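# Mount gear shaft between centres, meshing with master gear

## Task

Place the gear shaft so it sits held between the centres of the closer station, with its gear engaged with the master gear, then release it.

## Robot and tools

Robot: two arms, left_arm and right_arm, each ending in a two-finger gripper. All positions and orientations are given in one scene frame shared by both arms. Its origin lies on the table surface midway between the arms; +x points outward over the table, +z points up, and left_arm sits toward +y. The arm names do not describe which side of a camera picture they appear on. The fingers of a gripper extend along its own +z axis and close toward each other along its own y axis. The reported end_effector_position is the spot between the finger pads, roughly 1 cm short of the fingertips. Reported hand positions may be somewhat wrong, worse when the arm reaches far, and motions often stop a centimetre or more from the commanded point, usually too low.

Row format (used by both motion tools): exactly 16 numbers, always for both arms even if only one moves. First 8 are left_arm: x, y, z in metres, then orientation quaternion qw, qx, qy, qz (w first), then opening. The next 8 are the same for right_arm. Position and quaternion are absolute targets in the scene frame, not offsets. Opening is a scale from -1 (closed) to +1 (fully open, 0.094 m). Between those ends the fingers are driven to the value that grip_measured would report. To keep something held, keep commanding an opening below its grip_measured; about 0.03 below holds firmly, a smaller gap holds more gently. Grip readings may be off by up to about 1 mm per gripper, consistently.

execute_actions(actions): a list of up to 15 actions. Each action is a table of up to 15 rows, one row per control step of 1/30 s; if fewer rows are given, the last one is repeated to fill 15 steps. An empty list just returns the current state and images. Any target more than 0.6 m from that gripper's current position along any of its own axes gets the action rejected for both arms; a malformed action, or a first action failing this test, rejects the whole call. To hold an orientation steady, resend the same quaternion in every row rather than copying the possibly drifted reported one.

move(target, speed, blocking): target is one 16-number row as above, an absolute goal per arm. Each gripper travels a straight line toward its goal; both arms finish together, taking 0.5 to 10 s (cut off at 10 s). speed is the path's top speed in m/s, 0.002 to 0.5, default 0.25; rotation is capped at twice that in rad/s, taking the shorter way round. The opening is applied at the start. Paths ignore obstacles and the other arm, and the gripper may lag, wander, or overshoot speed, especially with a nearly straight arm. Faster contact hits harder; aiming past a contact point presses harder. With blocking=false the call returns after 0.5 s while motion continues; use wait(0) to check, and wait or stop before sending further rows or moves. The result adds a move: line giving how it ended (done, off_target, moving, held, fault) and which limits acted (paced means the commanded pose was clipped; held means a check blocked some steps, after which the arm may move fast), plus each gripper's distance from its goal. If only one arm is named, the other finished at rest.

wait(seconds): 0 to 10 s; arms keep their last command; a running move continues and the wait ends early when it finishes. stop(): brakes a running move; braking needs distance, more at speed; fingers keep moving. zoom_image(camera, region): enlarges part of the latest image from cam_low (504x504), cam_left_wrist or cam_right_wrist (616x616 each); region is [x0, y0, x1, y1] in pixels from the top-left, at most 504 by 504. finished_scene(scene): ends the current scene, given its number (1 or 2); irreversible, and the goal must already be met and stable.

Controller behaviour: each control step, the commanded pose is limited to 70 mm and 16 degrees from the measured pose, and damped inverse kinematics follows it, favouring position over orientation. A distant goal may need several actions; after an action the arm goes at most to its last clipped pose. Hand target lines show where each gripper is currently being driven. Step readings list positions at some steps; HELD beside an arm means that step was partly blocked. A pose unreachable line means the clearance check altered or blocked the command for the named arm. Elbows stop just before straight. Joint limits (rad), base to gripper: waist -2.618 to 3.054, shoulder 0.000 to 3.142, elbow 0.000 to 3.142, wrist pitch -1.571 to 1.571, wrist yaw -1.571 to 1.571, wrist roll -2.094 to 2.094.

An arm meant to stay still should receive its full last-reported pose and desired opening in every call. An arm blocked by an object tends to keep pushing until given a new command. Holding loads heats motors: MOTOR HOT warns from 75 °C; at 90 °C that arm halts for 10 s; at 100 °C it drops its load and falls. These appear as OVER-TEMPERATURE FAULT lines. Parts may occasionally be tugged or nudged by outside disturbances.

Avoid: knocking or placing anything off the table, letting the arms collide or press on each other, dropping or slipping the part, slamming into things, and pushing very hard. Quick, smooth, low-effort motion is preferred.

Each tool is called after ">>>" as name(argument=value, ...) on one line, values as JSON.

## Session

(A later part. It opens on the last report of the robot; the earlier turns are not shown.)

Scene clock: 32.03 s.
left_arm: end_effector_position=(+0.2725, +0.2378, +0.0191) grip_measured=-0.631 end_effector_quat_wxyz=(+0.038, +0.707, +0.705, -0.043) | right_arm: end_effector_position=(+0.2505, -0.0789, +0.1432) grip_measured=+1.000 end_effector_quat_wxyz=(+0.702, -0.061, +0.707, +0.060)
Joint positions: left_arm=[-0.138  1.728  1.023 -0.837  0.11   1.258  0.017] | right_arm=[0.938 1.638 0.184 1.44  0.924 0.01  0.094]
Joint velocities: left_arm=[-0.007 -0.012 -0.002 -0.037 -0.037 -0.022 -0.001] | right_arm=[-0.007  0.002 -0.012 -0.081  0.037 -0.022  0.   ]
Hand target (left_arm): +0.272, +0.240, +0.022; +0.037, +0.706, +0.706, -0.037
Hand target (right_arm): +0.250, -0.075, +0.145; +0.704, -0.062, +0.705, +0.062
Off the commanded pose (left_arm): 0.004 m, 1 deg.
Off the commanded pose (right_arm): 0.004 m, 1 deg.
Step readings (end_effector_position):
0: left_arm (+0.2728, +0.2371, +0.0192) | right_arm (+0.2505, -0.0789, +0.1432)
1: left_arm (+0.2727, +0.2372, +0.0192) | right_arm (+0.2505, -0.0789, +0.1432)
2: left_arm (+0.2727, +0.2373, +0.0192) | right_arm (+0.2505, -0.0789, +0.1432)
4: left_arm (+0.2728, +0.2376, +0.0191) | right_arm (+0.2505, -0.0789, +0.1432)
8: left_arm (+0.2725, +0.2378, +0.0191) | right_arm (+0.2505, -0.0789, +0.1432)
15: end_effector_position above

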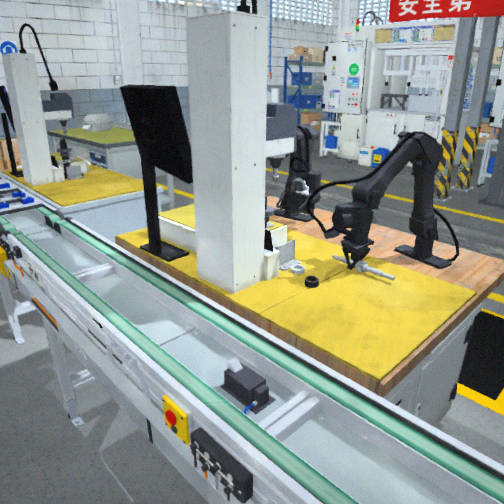

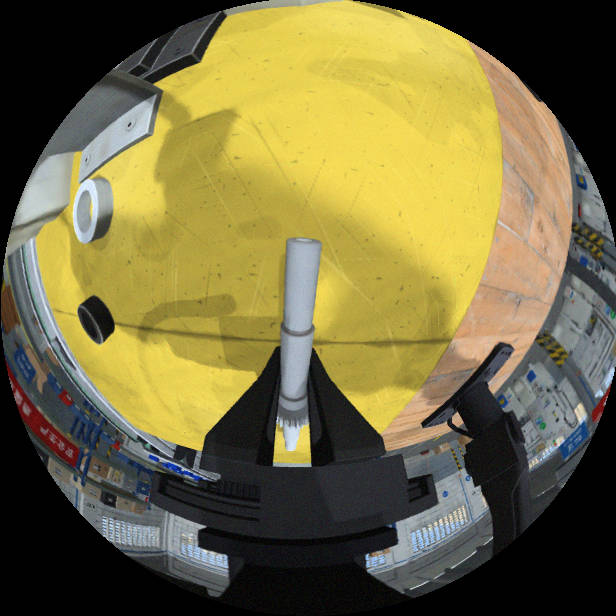

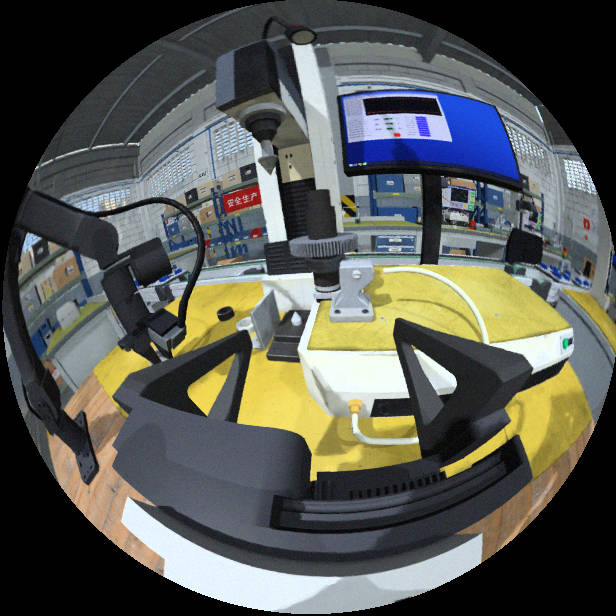

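>>> wait(seconds=0)

Scene clock: 32.33 s.
left_arm: end_effector_position=(+0.2725, +0.2378, +0.0191) grip_measured=-0.631 end_effector_quat_wxyz=(+0.038, +0.707, +0.705, -0.043) | right_arm: end_effector_position=(+0.2505, -0.0789, +0.1432) grip_measured=+1.000 end_effector_quat_wxyz=(+0.702, -0.061, +0.707, +0.060)
Joint positions: left_arm=[-0.138  1.728  1.023 -0.837  0.11   1.258  0.017] | right_arm=[0.938 1.638 0.184 1.44  0.924 0.01  0.094]
Joint velocities: left_arm=[-0.002  0.007  0.007 -0.007 -0.066 -0.007  0.   ] | right_arm=[ 0.007 -0.012  0.012  0.037  0.022 -0.051  0.   ]
Hand target (left_arm): +0.272, +0.240, +0.022; +0.037, +0.706, +0.706, -0.037
Hand target (right_arm): +0.250, -0.075, +0.145; +0.704, -0.062, +0.705, +0.062
Off the commanded pose (left_arm): 0.004 m, 1 deg.
Off the commanded pose (right_arm): 0.004 m, 1 deg.

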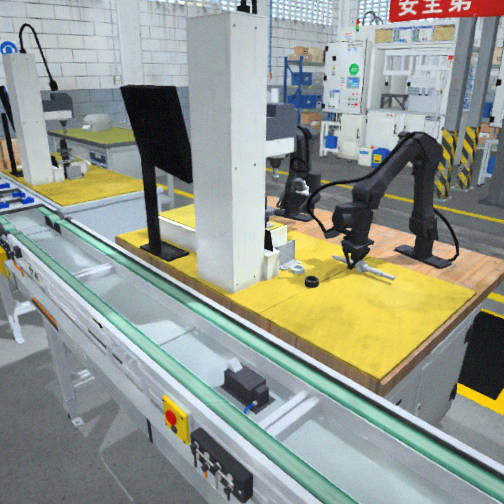

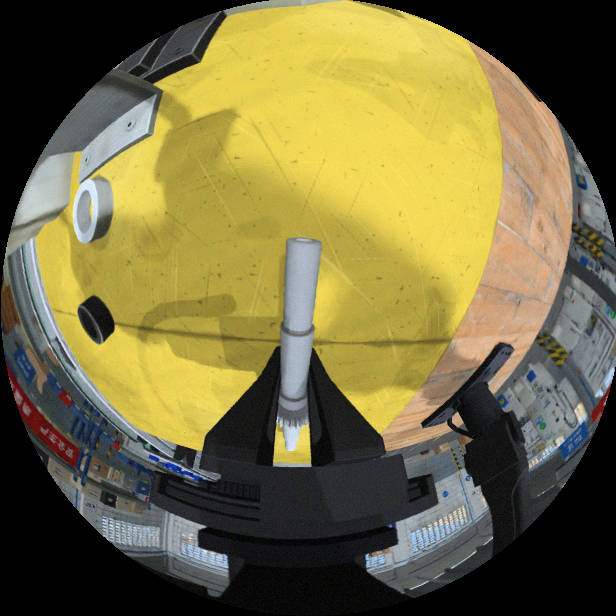

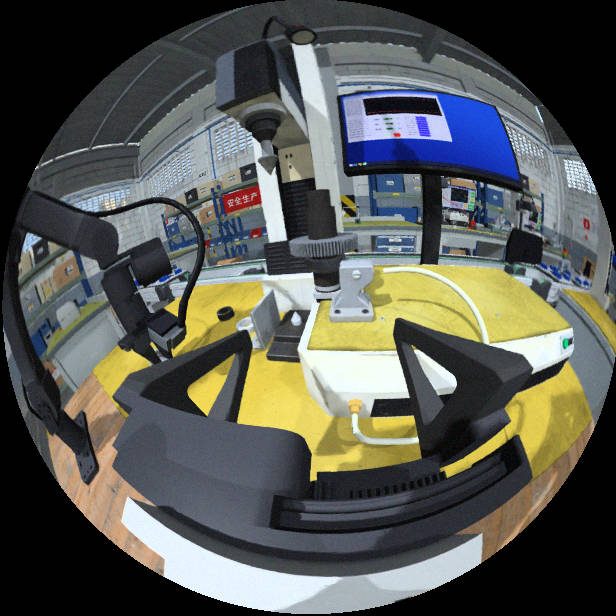

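>>> zoom_image(camera="cam_right_wrist", region=[230, 140, 390, 370])

Region (230, 140, 390, 370) of cam_right_wrist's 616x616 image, scaled by 2.191, with more detail than that image has; it fills the left 351 columns of this view, and the rest is white.

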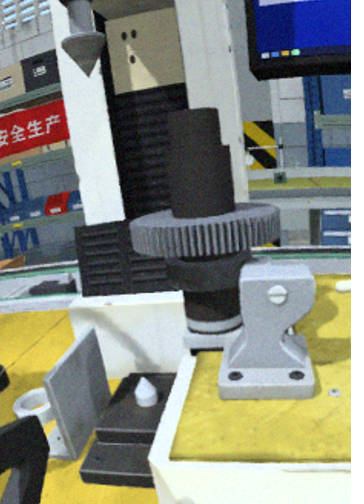

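>>> move(target=[0.285,0.21,0.15,0.1908,0.6526,0.7122,-0.1748,-0.69, 0.26,-0.03,0.145,0.7044,-0.0616,0.7044,0.0616,1], speed=0.12)

Scene clock: 42.40 s.
left_arm: end_effector_position=(+0.2775, +0.2154, +0.1203) grip_measured=-0.628 end_effector_quat_wxyz=(+0.147, +0.654, +0.721, -0.175) | right_arm: end_effector_position=(+0.2609, -0.0362, +0.1471) grip_measured=+1.000 end_effector_quat_wxyz=(+0.707, -0.053, +0.702, +0.068)
Joint positions: left_arm=[-0.009  1.612  1.243 -1.128  0.456  1.27   0.017] | right_arm=[0.981 1.769 0.352 1.431 0.967 0.008 0.094]
Joint velocities: left_arm=[-0.002 -0.012  0.027 -0.007 -0.051 -0.022  0.   ] | right_arm=[ 0.022 -0.017 -0.002 -0.081 -0.037 -0.081  0.   ]
Hand target (left_arm): +0.285, +0.209, +0.149; +0.191, +0.653, +0.712, -0.176
Hand target (right_arm): +0.261, -0.030, +0.145; +0.705, -0.062, +0.704, +0.062
Off the commanded pose (left_arm): 0.031 m, 5 deg.
Off the commanded pose (right_arm): 0.007 m, 1 deg.
move: off_target (left_arm)

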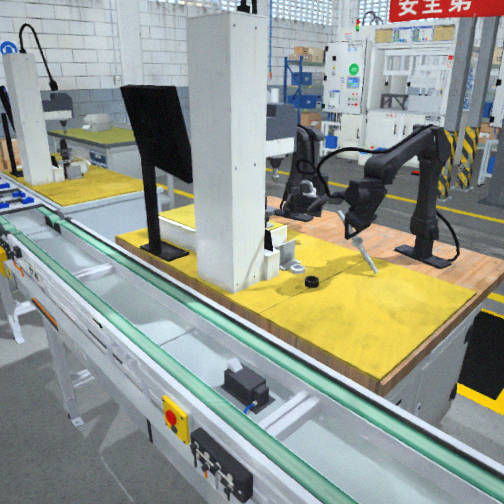

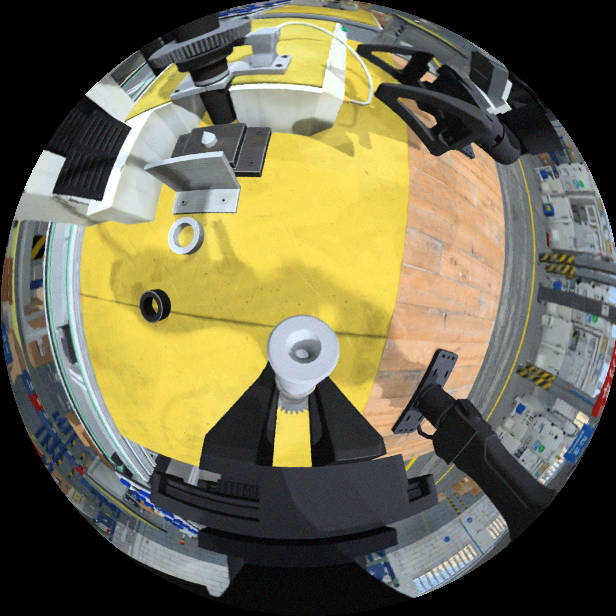

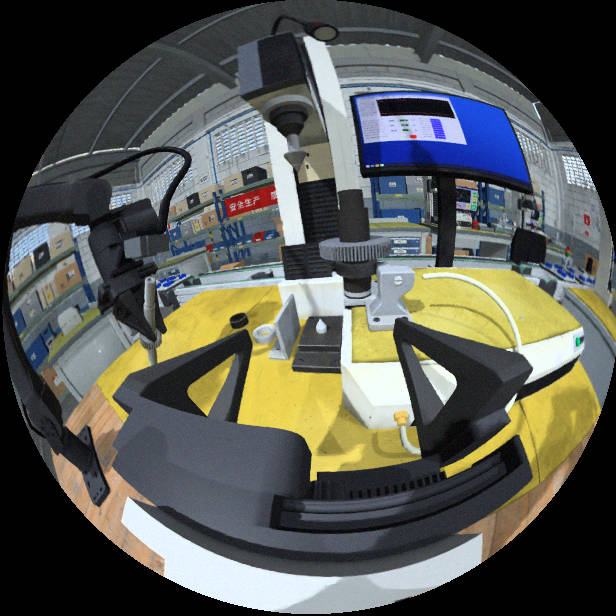

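>>> move(target=[0.30,0.17,0.18,0.4086,0.5218,0.6801,-0.3135,-0.69, 0.26,-0.03,0.145,0.7044,-0.0616,0.7044,0.0616,1], speed=0.15)

Scene clock: 47.67 s.
left_arm: end_effector_position=(+0.2954, +0.1769, +0.1469) grip_measured=-0.628 end_effector_quat_wxyz=(+0.356, +0.515, +0.716, -0.309) | right_arm: end_effector_position=(+0.2609, -0.0368, +0.1469) grip_measured=+1.000 end_effector_quat_wxyz=(+0.707, -0.053, +0.702, +0.067)
Joint positions: left_arm=[ 0.076  1.46   0.931 -0.585  0.903  0.921  0.017] | right_arm=[0.981 1.769 0.352 1.43  0.97  0.008 0.094]
Joint velocities: left_arm=[ 0.007 -0.007  0.002  0.007  0.007 -0.037  0.   ] | right_arm=[ 0.007 -0.002 -0.002 -0.022  0.022  0.022  0.   ]
Hand target (left_arm): +0.300, +0.170, +0.178; +0.406, +0.524, +0.679, -0.315
Hand target (right_arm): +0.260, -0.030, +0.145; +0.705, -0.062, +0.704, +0.062
Off the commanded pose (left_arm): 0.034 m, 7 deg.
Off the commanded pose (right_arm): 0.007 m, 1 deg.
move: off_target (left_arm)

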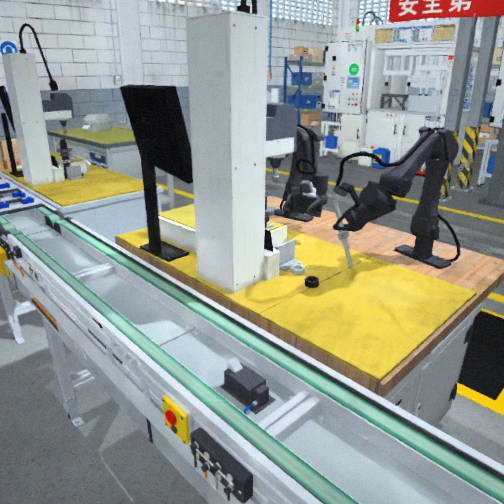

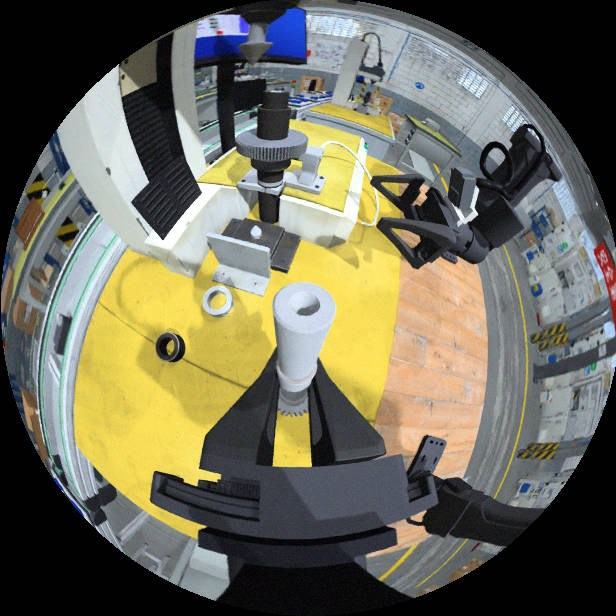

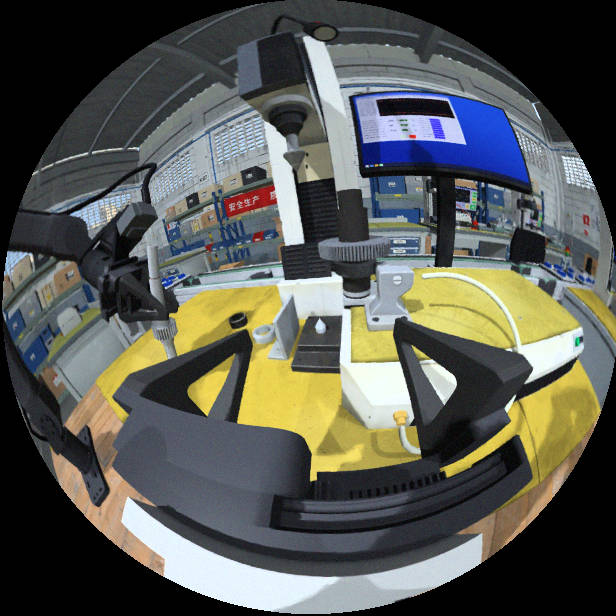

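>>> move(target=[0.297,0.175,0.14,0.5200,0.4503,0.6197,-0.3778,-0.69, 0.26,-0.03,0.145,0.7044,-0.0616,0.7044,0.0616,1], speed=0.15)

Scene clock: 52.33 s.
left_arm: end_effector_position=(+0.2984, +0.1720, +0.1496) grip_measured=-0.672 end_effector_quat_wxyz=(+0.522, +0.455, +0.612, -0.381) | right_arm: end_effector_position=(+0.2610, -0.0368, +0.1469) grip_measured=+1.000 end_effector_quat_wxyz=(+0.707, -0.053, +0.702, +0.066)
Joint positions: left_arm=[0.145 1.492 0.508 0.511 1.201 0.455 0.015] | right_arm=[0.981 1.769 0.352 1.43  0.97  0.008 0.094]
Joint velocities: left_arm=[-0.007  0.022 -0.032  0.066  0.007 -0.066  0.   ] | right_arm=[-0.007 -0.007  0.012 -0.022 -0.037  0.066  0.   ]
Hand target (left_arm): +0.298, +0.174, +0.140; +0.519, +0.451, +0.619, -0.379
Hand target (right_arm): +0.260, -0.030, +0.145; +0.705, -0.062, +0.704, +0.062
Off the commanded pose (left_arm): 0.010 m, 1 deg.
Off the commanded pose (right_arm): 0.007 m, 1 deg.
move: done

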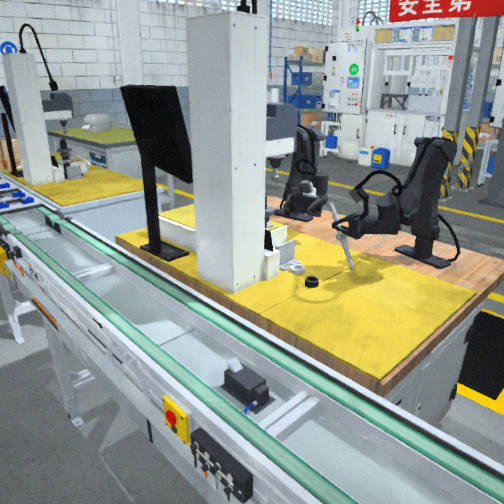

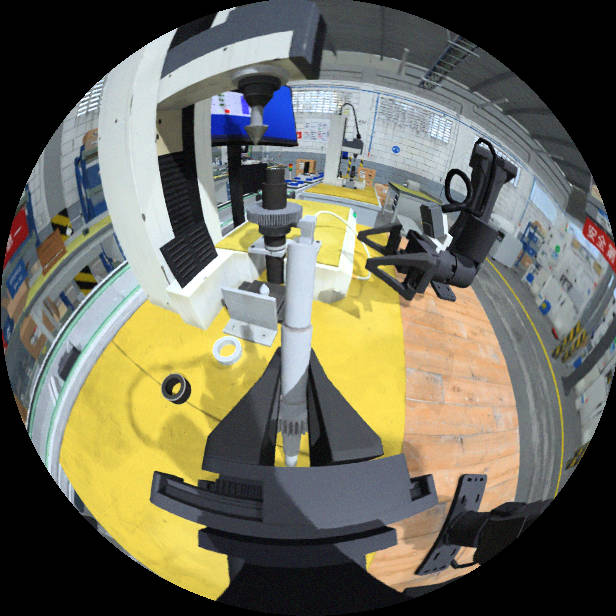

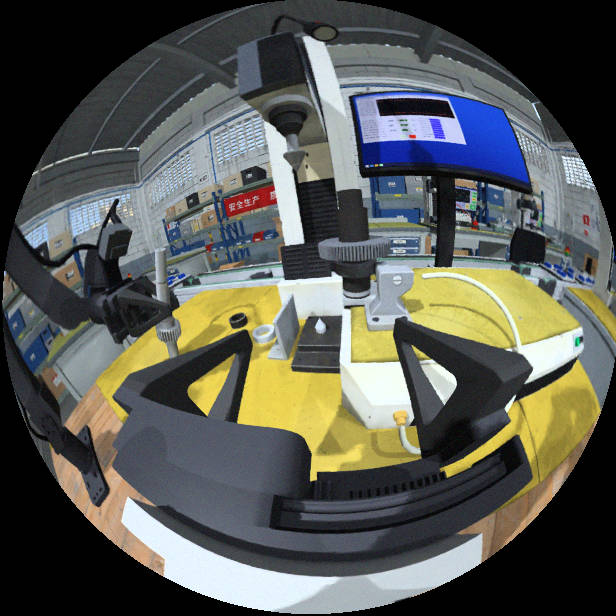

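>>> execute_actions(actions=[[[0.298,0.174,0.143,0.5200,0.4503,0.6197,-0.3778,-0.70,0.26,-0.03,0.145,0.7044,-0.0616,0.7044,0.0616,1],[0.298,0.174,0.145,0.5200,0.4503,0.6197,-0.3778,-0.71,0.26,-0.03,0.145,0.7044,-0.0616,0.7044,0.0616,1]]])

>>> zoom_image(camera="cam_left_wrist", region=[220, 220, 380, 480])

>>> zoom_image(camera="cam_low", region=[300, 180, 420, 290])

Scene clock: 53.70 s.
left_arm: end_effector_position=(+0.2986, +0.1720, +0.1498) grip_measured=-0.672 end_effector_quat_wxyz=(+0.523, +0.455, +0.612, -0.381) | right_arm: end_effector_position=(+0.2610, -0.0368, +0.1469) grip_measured=+1.000 end_effector_quat_wxyz=(+0.707, -0.053, +0.702, +0.066)
Joint positions: left_arm=[0.145 1.493 0.506 0.521 1.2   0.449 0.015] | right_arm=[0.981 1.769 0.352 1.43  0.97  0.008 0.094]
Joint velocities: left_arm=[ 0.002 -0.007 -0.002  0.081 -0.007 -0.007 -0.001] | right_arm=[-0.002 -0.007 -0.007  0.022 -0.007 -0.066  0.   ]
Hand target (left_arm): +0.298, +0.174, +0.145; +0.520, +0.450, +0.620, -0.378
Hand target (right_arm): +0.260, -0.030, +0.145; +0.705, -0.062, +0.704, +0.062
Off the commanded pose (left_arm): 0.005 m, 1 deg.
Off the commanded pose (right_arm): 0.007 m, 1 deg.
Step readings (end_effector_position):
0: left_arm (+0.2986, +0.1720, +0.1498) | right_arm (+0.2610, -0.0368, +0.1469)
1: left_arm (+0.2986, +0.1720, +0.1498) | right_arm (+0.2610, -0.0368, +0.1469)
2: left_arm (+0.2986, +0.1720, +0.1498) | right_arm (+0.2610, -0.0368, +0.1469)
4: left_arm (+0.2986, +0.1720, +0.1498) | right_arm (+0.2610, -0.0368, +0.1469)
8: left_arm (+0.2986, +0.1720, +0.1498) | right_arm (+0.2610, -0.0368, +0.1469)
15: end_effector_position above

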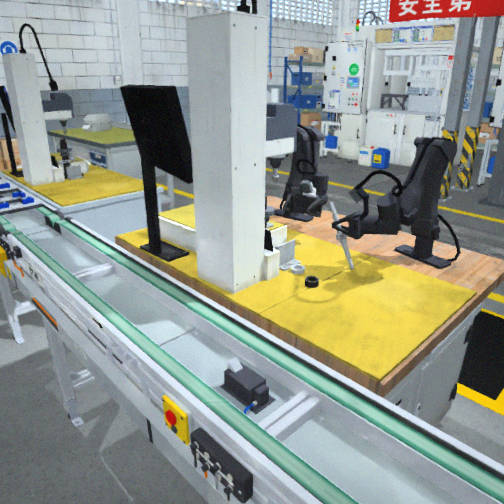

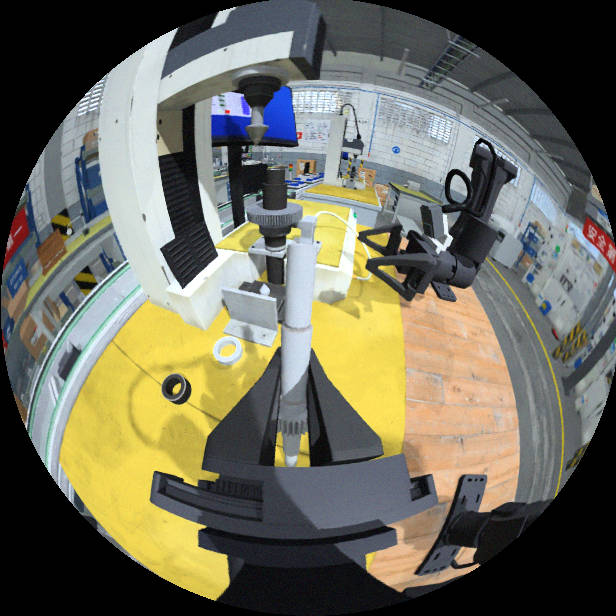

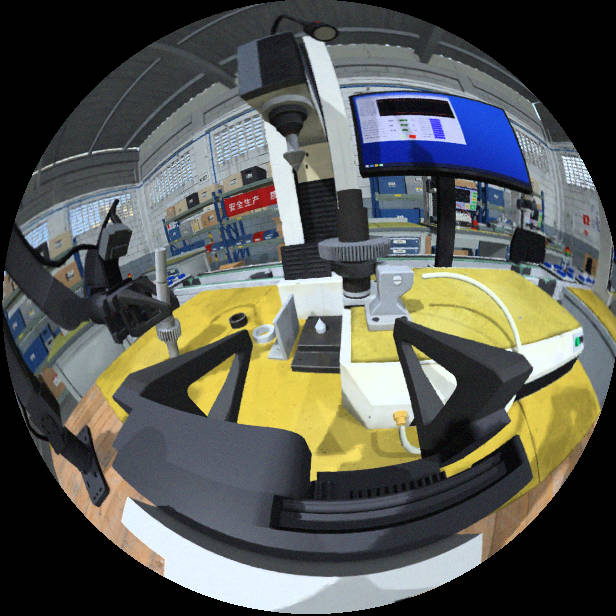

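Region (220, 220, 380, 480) of cam_left_wrist's 616x616 image, scaled by 1.938, with more detail than that image has; it fills the left 310 columns of this view, and the rest is white.

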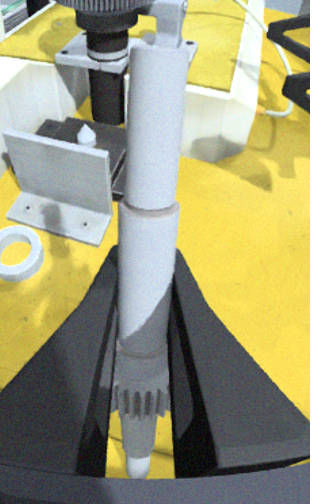

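Region (300, 180, 420, 290) of cam_low's 504x504 image, scaled by 4.200, with more detail than that image has; it fills the top 462 rows of this view, and the rest is white.

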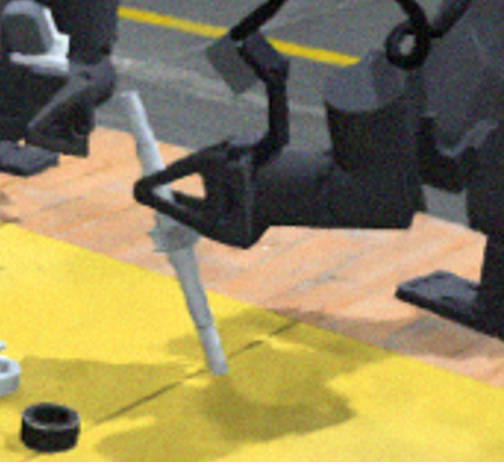

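>>> move(target=[0.284,0.217,0.150,0.5200,0.4503,0.6197,-0.3778,-0.70, 0.26,-0.03,0.145,0.7044,-0.0616,0.7044,0.0616,1], speed=0.1)

>>> zoom_image(camera="cam_left_wrist", region=[220, 220, 380, 480])

>>> zoom_image(camera="cam_low", region=[300, 180, 420, 290])

Scene clock: 56.93 s.
left_arm: end_effector_position=(+0.2853, +0.2127, +0.1503) grip_measured=-0.672 end_effector_quat_wxyz=(+0.537, +0.461, +0.603, -0.367) | right_arm: end_effector_position=(+0.2610, -0.0368, +0.1469) grip_measured=+1.000 end_effector_quat_wxyz=(+0.707, -0.053, +0.702, +0.066)
Joint positions: left_arm=[0.316 1.428 0.519 0.196 1.335 0.752 0.015] | right_arm=[0.981 1.769 0.352 1.43  0.97  0.008 0.094]
Joint velocities: left_arm=[-0.002 -0.007  0.007 -0.154  0.037  0.11   0.   ] | right_arm=[-0.002  0.002  0.007 -0.037 -0.051  0.037  0.   ]
Hand target (left_arm): +0.284, +0.216, +0.150; +0.526, +0.445, +0.618, -0.378
Hand target (right_arm): +0.260, -0.030, +0.145; +0.705, -0.062, +0.704, +0.062
Off the commanded pose (left_arm): 0.004 m, 3 deg.
Off the commanded pose (right_arm): 0.007 m, 1 deg.
move: off_target (left_arm)

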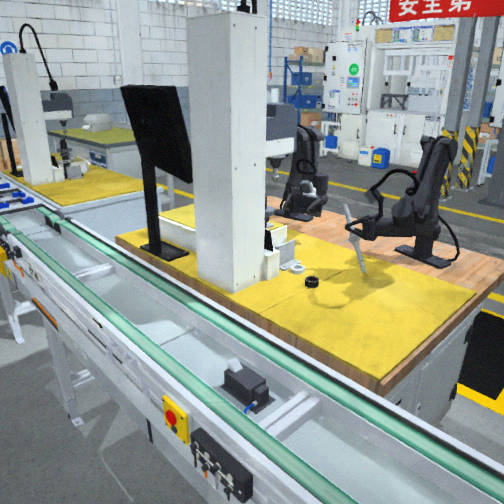

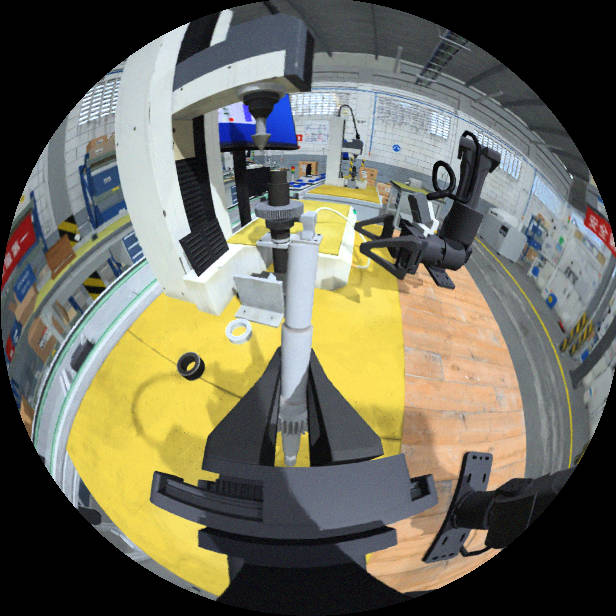

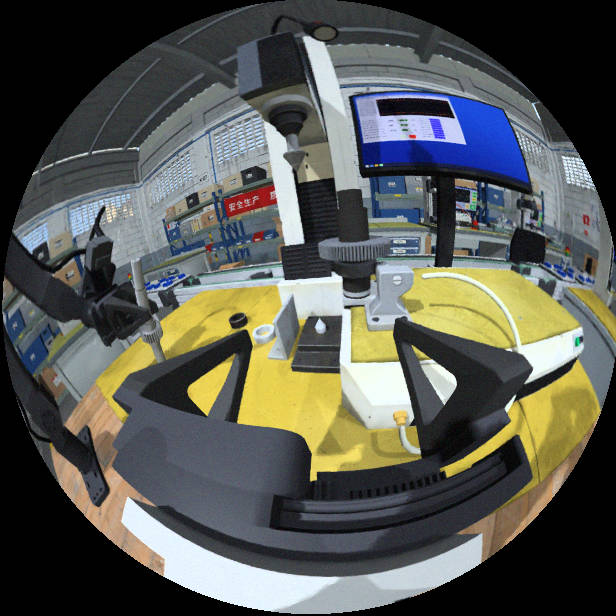

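Region (220, 220, 380, 480) of cam_left_wrist's 616x616 image, scaled by 1.938, with more detail than that image has; it fills the left 310 columns of this view, and the rest is white.

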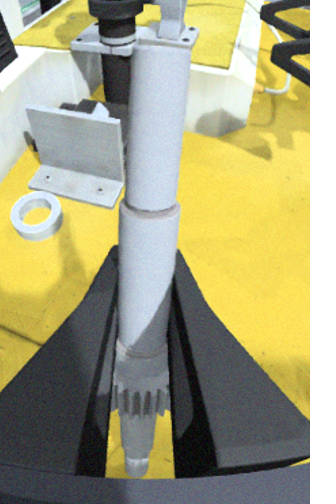

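Region (300, 180, 420, 290) of cam_low's 504x504 image, scaled by 4.200, with more detail than that image has; it fills the top 462 rows of this view, and the rest is white.

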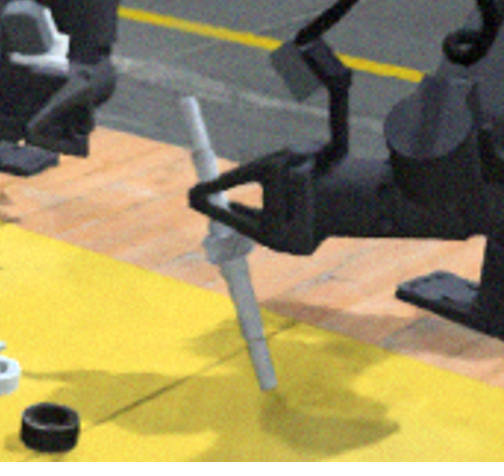

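>>> execute_actions(actions=[[[0.285,0.214,0.148,0.5200,0.4503,0.6197,-0.3778,-0.69,0.26,-0.03,0.145,0.7044,-0.0616,0.7044,0.0616,1],[0.285,0.214,0.147,0.5200,0.4503,0.6197,-0.3778,-0.685,0.26,-0.03,0.145,0.7044,-0.0616,0.7044,0.0616,1],[0.285,0.214,0.146,0.5200,0.4503,0.6197,-0.3778,-0.68,0.26,-0.03,0.145,0.7044,-0.0616,0.7044,0.0616,1],[0.285,0.214,0.145,0.5200,0.4503,0.6197,-0.3778,-0.679,0.26,-0.03,0.145,0.7044,-0.0616,0.7044,0.0616,1],[0.285,0.214,0.145,0.513,0.454,0.625,-0.373,-0.679,0.26,-0.03,0.145,0.7044,-0.0616,0.7044,0.0616,1],[0.285,0.214,0.145,0.5065,0.458,0.630,-0.368,-0.679,0.26,-0.03,0.145,0.7044,-0.0616,0.7044,0.0616,1],[0.285,0.214,0.145,0.4997,0.4618,0.6355,-0.363,-0.679,0.26,-0.03,0.145,0.7044,-0.0616,0.7044,0.0616,1],[0.285,0.214,0.145,0.493,0.4655,0.6407,-0.358,-0.679,0.26,-0.03,0.145,0.7044,-0.0616,0.7044,0.0616,1],[0.285,0.214,0.145,0.4864,0.469,0.646,-0.3535,-0.679,0.26,-0.03,0.145,0.7044,-0.0616,0.7044,0.0616,1],[0.285,0.214,0.145,0.4797,0.473,0.651,-0.3485,-0.679,0.26,-0.03,0.145,0.7044,-0.0616,0.7044,0.0616,1],[0.285,0.214,0.145,0.473,0.4765,0.656,-0.3436,-0.679,0.26,-0.03,0.145,0.7044,-0.0616,0.7044,0.0616,1],[0.285,0.214,0.145,0.466,0.480,0.661,-0.3387,-0.679,0.26,-0.03,0.145,0.7044,-0.0616,0.7044,0.0616,1],[0.285,0.214,0.145,0.459,0.4837,0.666,-0.3337,-0.679,0.26,-0.03,0.145,0.7044,-0.0616,0.7044,0.0616,1],[0.285,0.214,0.145,0.4524,0.4873,0.6707,-0.3287,-0.679,0.26,-0.03,0.145,0.7044,-0.0616,0.7044,0.0616,1]],[[0.285,0.214,0.145,0.4524,0.4873,0.6707,-0.3287,-0.679,0.26,-0.03,0.145,0.7044,-0.0616,0.7044,0.0616,1]]])

>>> zoom_image(camera="cam_left_wrist", region=[220, 220, 380, 480])

>>> zoom_image(camera="cam_low", region=[300, 180, 420, 290])

Scene clock: 62.77 s.
left_arm: end_effector_position=(+0.2825, +0.2200, +0.1300) grip_measured=-0.666 end_effector_quat_wxyz=(+0.442, +0.476, +0.691, -0.316) | right_arm: end_effector_position=(+0.2610, -0.0368, +0.1469) grip_measured=+1.000 end_effector_quat_wxyz=(+0.707, -0.053, +0.702, +0.066)
Joint positions: left_arm=[ 0.287  1.388  0.684 -0.388  1.091  1.023  0.016] | right_arm=[0.981 1.769 0.352 1.43  0.97  0.008 0.094]
Joint velocities: left_arm=[-0.012  0.002  0.022 -0.198 -0.125  0.051 -0.   ] | right_arm=[ 0.007 -0.007  0.012  0.007 -0.007 -0.007  0.   ]
Hand target (left_arm): +0.284, +0.214, +0.145; +0.453, +0.487, +0.671, -0.328
Hand target (right_arm): +0.260, -0.030, +0.145; +0.705, -0.062, +0.704, +0.062
Off the commanded pose (left_arm): 0.016 m, 3 deg.
Off the commanded pose (right_arm): 0.007 m, 1 deg.
Step readings (end_effector_position; steps 1 to 15: 1st action; 16 to 30: 2nd action):
0: left_arm (+0.2845, +0.2125, +0.1502) | right_arm (+0.2610, -0.0368, +0.1469)
1: left_arm (+0.2845, +0.2125, +0.1502) | right_arm (+0.2610, -0.0368, +0.1469)
2: left_arm (+0.2845, +0.2125, +0.1502) | right_arm (+0.2610, -0.0368, +0.1469)
4: left_arm (+0.2845, +0.2125, +0.1502) | right_arm (+0.2610, -0.0368, +0.1469)
8: left_arm (+0.2853, +0.2132, +0.1496) | right_arm (+0.2610, -0.0368, +0.1469)
15: left_arm (+0.2860, +0.2152, +0.1418) | right_arm (+0.2610, -0.0368, +0.1469)
16: left_arm (+0.2862, +0.2154, +0.1404) | right_arm (+0.2610, -0.0368, +0.1469)
17: left_arm (+0.2864, +0.2157, +0.1392) | right_arm (+0.2610, -0.0368, +0.1469)
19: left_arm (+0.2862, +0.2171, +0.1365) | right_arm (+0.2610, -0.0368, +0.1469)
23: left_arm (+0.2846, +0.2193, +0.1323) | right_arm (+0.2610, -0.0368, +0.1469)
30: end_effector_position above

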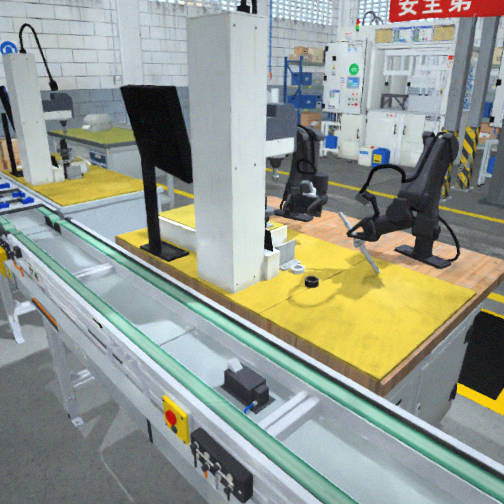

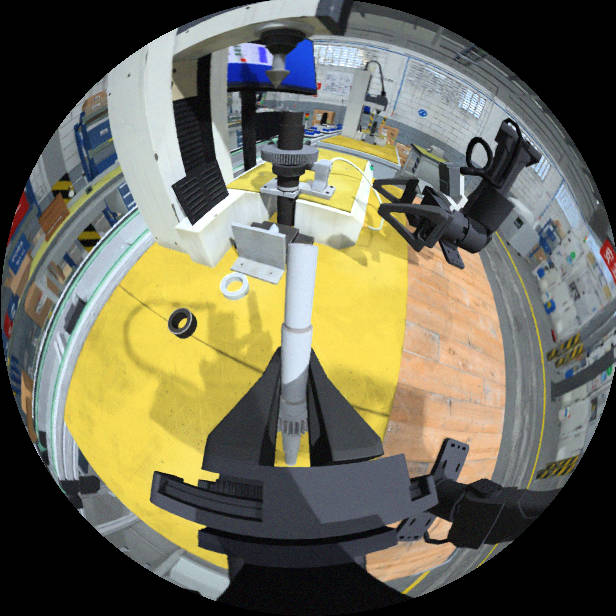

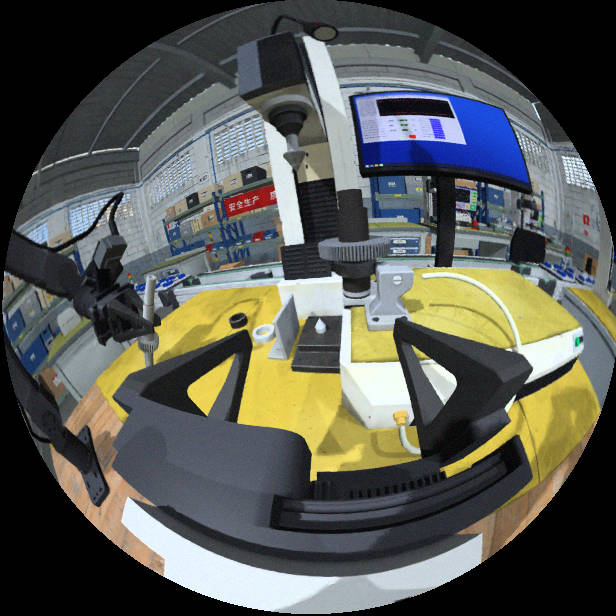

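Region (220, 220, 380, 480) of cam_left_wrist's 616x616 image, scaled by 1.938, with more detail than that image has; it fills the left 310 columns of this view, and the rest is white.

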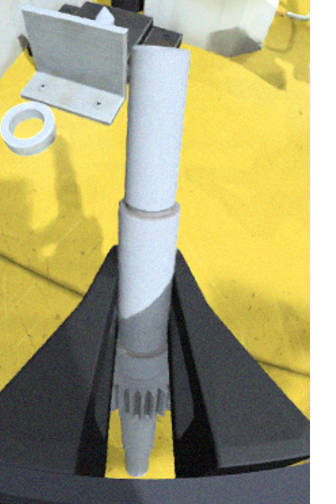

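Region (300, 180, 420, 290) of cam_low's 504x504 image, scaled by 4.200, with more detail than that image has; it fills the top 462 rows of this view, and the rest is white.

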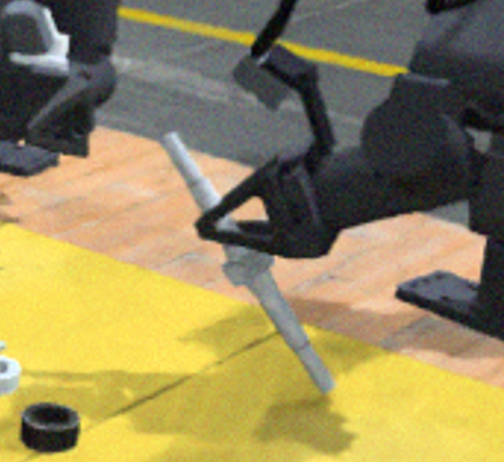

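>>> execute_actions(actions=[[[0.285,0.214,0.148,0.4524,0.4873,0.6707,-0.3287,-0.677,0.26,-0.03,0.145,0.7044,-0.0616,0.7044,0.0616,1],[0.285,0.214,0.151,0.4524,0.4873,0.6707,-0.3287,-0.677,0.26,-0.03,0.145,0.7044,-0.0616,0.7044,0.0616,1],[0.285,0.214,0.154,0.4524,0.4873,0.6707,-0.3287,-0.677,0.26,-0.03,0.145,0.7044,-0.0616,0.7044,0.0616,1],[0.285,0.214,0.157,0.4524,0.4873,0.6707,-0.3287,-0.677,0.26,-0.03,0.145,0.7044,-0.0616,0.7044,0.0616,1],[0.285,0.214,0.160,0.4524,0.4873,0.6707,-0.3287,-0.677,0.26,-0.03,0.145,0.7044,-0.0616,0.7044,0.0616,1],[0.285,0.214,0.163,0.4524,0.4873,0.6707,-0.3287,-0.677,0.26,-0.03,0.145,0.7044,-0.0616,0.7044,0.0616,1],[0.285,0.214,0.166,0.4524,0.4873,0.6707,-0.3287,-0.677,0.26,-0.03,0.145,0.7044,-0.0616,0.7044,0.0616,1],[0.285,0.214,0.169,0.4524,0.4873,0.6707,-0.3287,-0.677,0.26,-0.03,0.145,0.7044,-0.0616,0.7044,0.0616,1],[0.285,0.214,0.172,0.4524,0.4873,0.6707,-0.3287,-0.677,0.26,-0.03,0.145,0.7044,-0.0616,0.7044,0.0616,1],[0.285,0.214,0.175,0.4524,0.4873,0.6707,-0.3287,-0.677,0.26,-0.03,0.145,0.7044,-0.0616,0.7044,0.0616,1]],[[0.285,0.214,0.175,0.4524,0.4873,0.6707,-0.3287,-0.677,0.26,-0.03,0.145,0.7044,-0.0616,0.7044,0.0616,1]]])

>>> zoom_image(camera="cam_left_wrist", region=[220, 220, 380, 480])

>>> zoom_image(camera="cam_low", region=[300, 180, 420, 290])

Scene clock: 65.37 s.
left_arm: end_effector_position=(+0.2789, +0.2218, +0.1389) grip_measured=-0.665 end_effector_quat_wxyz=(+0.410, +0.468, +0.711, -0.327) | right_arm: end_effector_position=(+0.2610, -0.0368, +0.1469) grip_measured=+1.000 end_effector_quat_wxyz=(+0.707, -0.053, +0.702, +0.066)
Joint positions: left_arm=[ 0.287  1.388  0.766 -0.567  1.065  1.048  0.016] | right_arm=[0.981 1.769 0.352 1.43  0.97  0.008 0.094]
Joint velocities: left_arm=[-0.012 -0.002  0.007 -0.007  0.066  0.022  0.   ] | right_arm=[ 0.012 -0.027 -0.007  0.022  0.022  0.022  0.   ]
Hand target (left_arm): +0.284, +0.214, +0.174; +0.452, +0.488, +0.671, -0.329
Hand target (right_arm): +0.260, -0.030, +0.145; +0.705, -0.062, +0.704, +0.062
Off the commanded pose (left_arm): 0.037 m, 7 deg.
Off the commanded pose (right_arm): 0.007 m, 1 deg.
Step readings (end_effector_position; steps 1 to 15: 1st action; 16 to 30: 2nd action):
0: left_arm (+0.2812, +0.2199, +0.1296) | right_arm (+0.2610, -0.0368, +0.1469)
1: left_arm (+0.2813, +0.2200, +0.1299) | right_arm (+0.2610, -0.0368, +0.1469)
2: left_arm (+0.2813, +0.2202, +0.1299) | right_arm (+0.2610, -0.0368, +0.1469)
4: left_arm (+0.2809, +0.2208, +0.1296) | right_arm (+0.2610, -0.0368, +0.1469)
8: left_arm (+0.2803, +0.2216, +0.1315) | right_arm (+0.2610, -0.0368, +0.1469)
15: left_arm (+0.2830, +0.2222, +0.1406) | right_arm (+0.2610, -0.0368, +0.1469)
16: left_arm (+0.2827, +0.2221, +0.1407) | right_arm (+0.2610, -0.0368, +0.1469)
17: left_arm (+0.2822, +0.2221, +0.1405) | right_arm (+0.2610, -0.0368, +0.1469)
19: left_arm (+0.2811, +0.2220, +0.1400) | right_arm (+0.2610, -0.0368, +0.1469)
23: left_arm (+0.2798, +0.2219, +0.1393) | right_arm (+0.2610, -0.0368, +0.1469)
30: end_effector_position above

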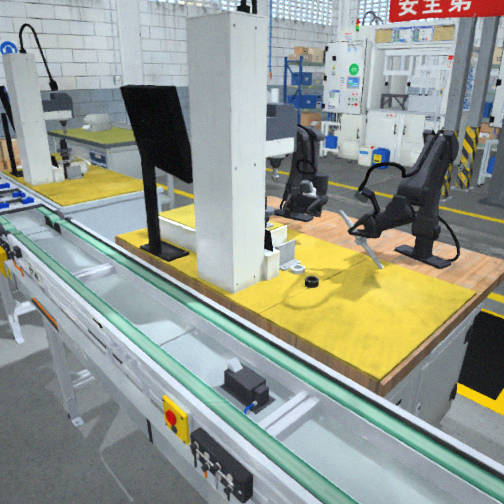

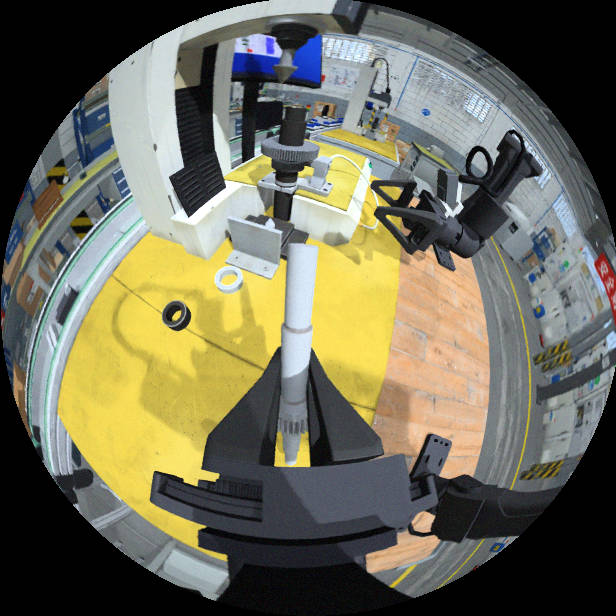

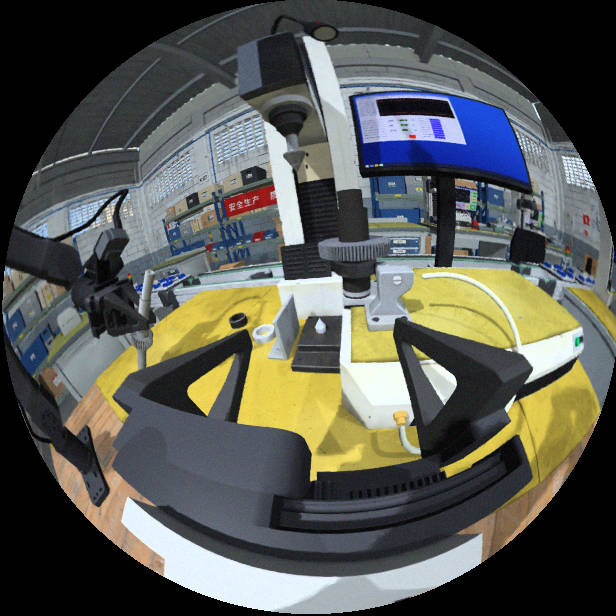

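Region (220, 220, 380, 480) of cam_left_wrist's 616x616 image, scaled by 1.938, with more detail than that image has; it fills the left 310 columns of this view, and the rest is white.

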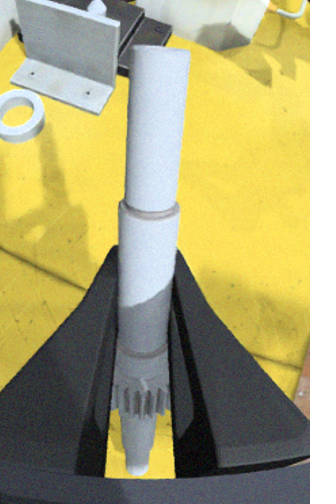

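Region (300, 180, 420, 290) of cam_low's 504x504 image, scaled by 4.200, with more detail than that image has; it fills the top 462 rows of this view, and the rest is white.

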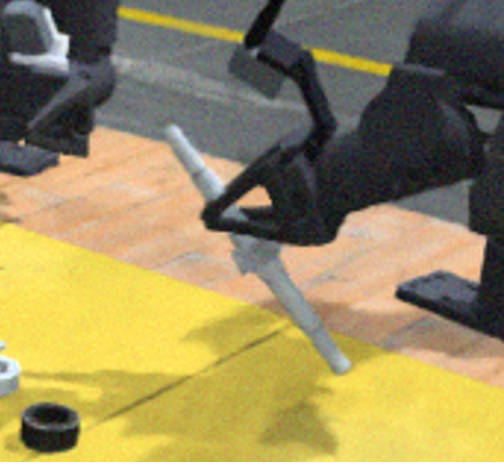

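>>> execute_actions(actions=[[[0.285,0.214,0.177,0.4524,0.4873,0.6707,-0.3287,-0.675,0.26,-0.03,0.145,0.7044,-0.0616,0.7044,0.0616,1],[0.285,0.214,0.178,0.4524,0.4873,0.6707,-0.3287,-0.674,0.26,-0.03,0.145,0.7044,-0.0616,0.7044,0.0616,1],[0.285,0.214,0.178,0.4524,0.4873,0.6707,-0.3287,-0.673,0.26,-0.03,0.145,0.7044,-0.0616,0.7044,0.0616,1],[0.285,0.214,0.178,0.4524,0.4873,0.6707,-0.3287,-0.672,0.26,-0.03,0.145,0.7044,-0.0616,0.7044,0.0616,1],[0.285,0.214,0.178,0.4524,0.4873,0.6707,-0.3287,-0.671,0.26,-0.03,0.145,0.7044,-0.0616,0.7044,0.0616,1],[0.285,0.214,0.178,0.4524,0.4873,0.6707,-0.3287,-0.670,0.26,-0.03,0.145,0.7044,-0.0616,0.7044,0.0616,1],[0.285,0.214,0.178,0.4524,0.4873,0.6707,-0.3287,-0.669,0.26,-0.03,0.145,0.7044,-0.0616,0.7044,0.0616,1]]])

>>> zoom_image(camera="cam_left_wrist", region=[220, 220, 380, 480])

>>> zoom_image(camera="cam_low", region=[300, 180, 420, 290])

Scene clock: 68.00 s.
left_arm: end_effector_position=(+0.2768, +0.2216, +0.1380) grip_measured=-0.660 end_effector_quat_wxyz=(+0.406, +0.467, +0.713, -0.331) | right_arm: end_effector_position=(+0.2610, -0.0368, +0.1469) grip_measured=+1.000 end_effector_quat_wxyz=(+0.707, -0.053, +0.702, +0.066)
Joint positions: left_arm=[ 0.287  1.388  0.766 -0.581  1.065  1.051  0.016] | right_arm=[0.981 1.769 0.352 1.43  0.97  0.008 0.094]
Joint velocities: left_arm=[-0.002 -0.007  0.017 -0.066  0.007 -0.022 -0.   ] | right_arm=[ 0.027  0.012  0.007 -0.022 -0.007 -0.007  0.   ]
Hand target (left_arm): +0.283, +0.214, +0.176; +0.451, +0.489, +0.670, -0.329
Hand target (right_arm): +0.260, -0.030, +0.145; +0.705, -0.062, +0.704, +0.062
Off the commanded pose (left_arm): 0.042 m, 8 deg.
Off the commanded pose (right_arm): 0.007 m, 1 deg.
Step readings (end_effector_position):
0: left_arm (+0.2786, +0.2218, +0.1388) | right_arm (+0.2610, -0.0368, +0.1469)
1: left_arm (+0.2786, +0.2218, +0.1387) | right_arm (+0.2610, -0.0368, +0.1469)
2: left_arm (+0.2783, +0.2218, +0.1386) | right_arm (+0.2610, -0.0368, +0.1469)
4: left_arm (+0.2778, +0.2217, +0.1384) | right_arm (+0.2610, -0.0368, +0.1469)
8: left_arm (+0.2772, +0.2217, +0.1382) | right_arm (+0.2610, -0.0368, +0.1469)
15: end_effector_position above

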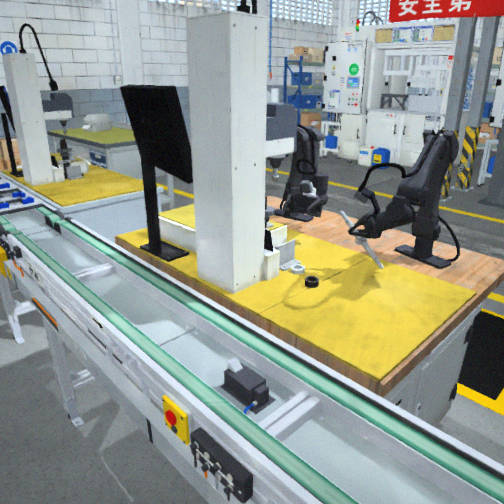

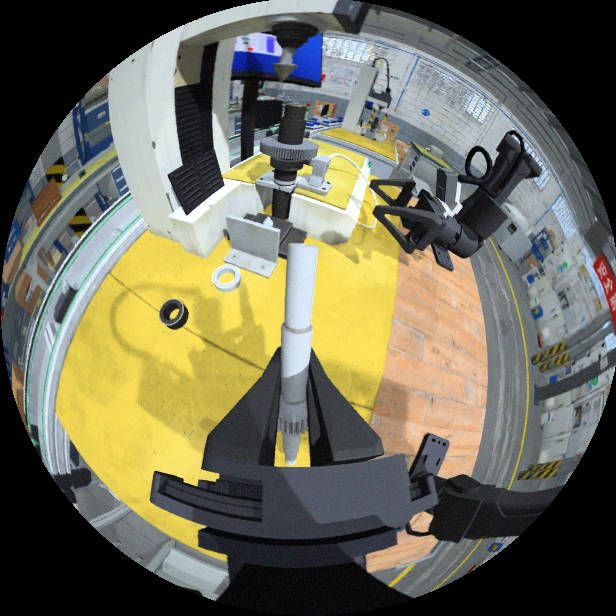

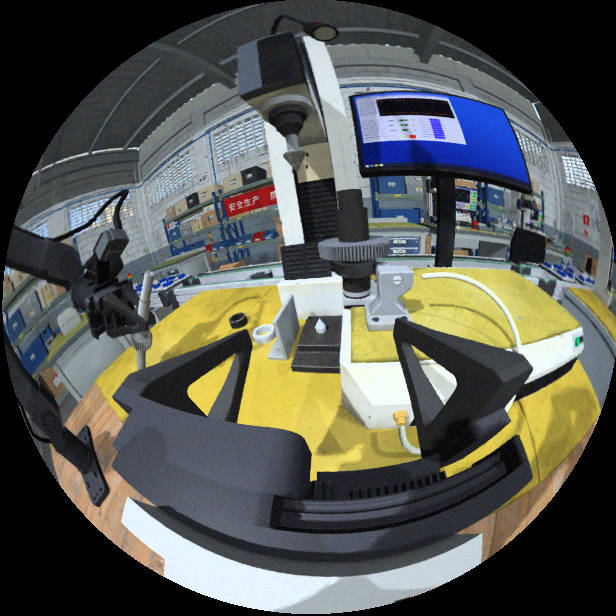

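Region (220, 220, 380, 480) of cam_left_wrist's 616x616 image, scaled by 1.938, with more detail than that image has; it fills the left 310 columns of this view, and the rest is white.

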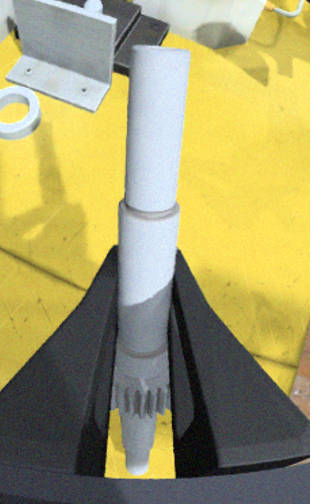

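Region (300, 180, 420, 290) of cam_low's 504x504 image, scaled by 4.200, with more detail than that image has; it fills the top 462 rows of this view, and the rest is white.

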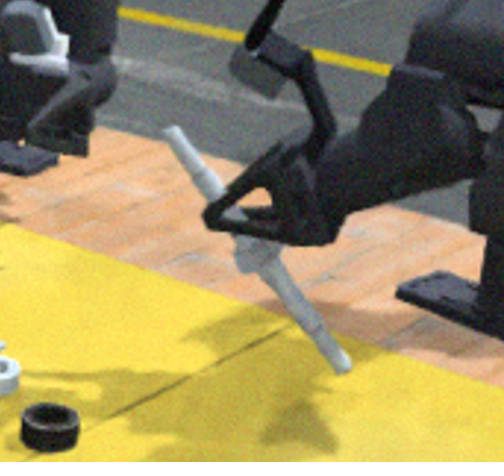

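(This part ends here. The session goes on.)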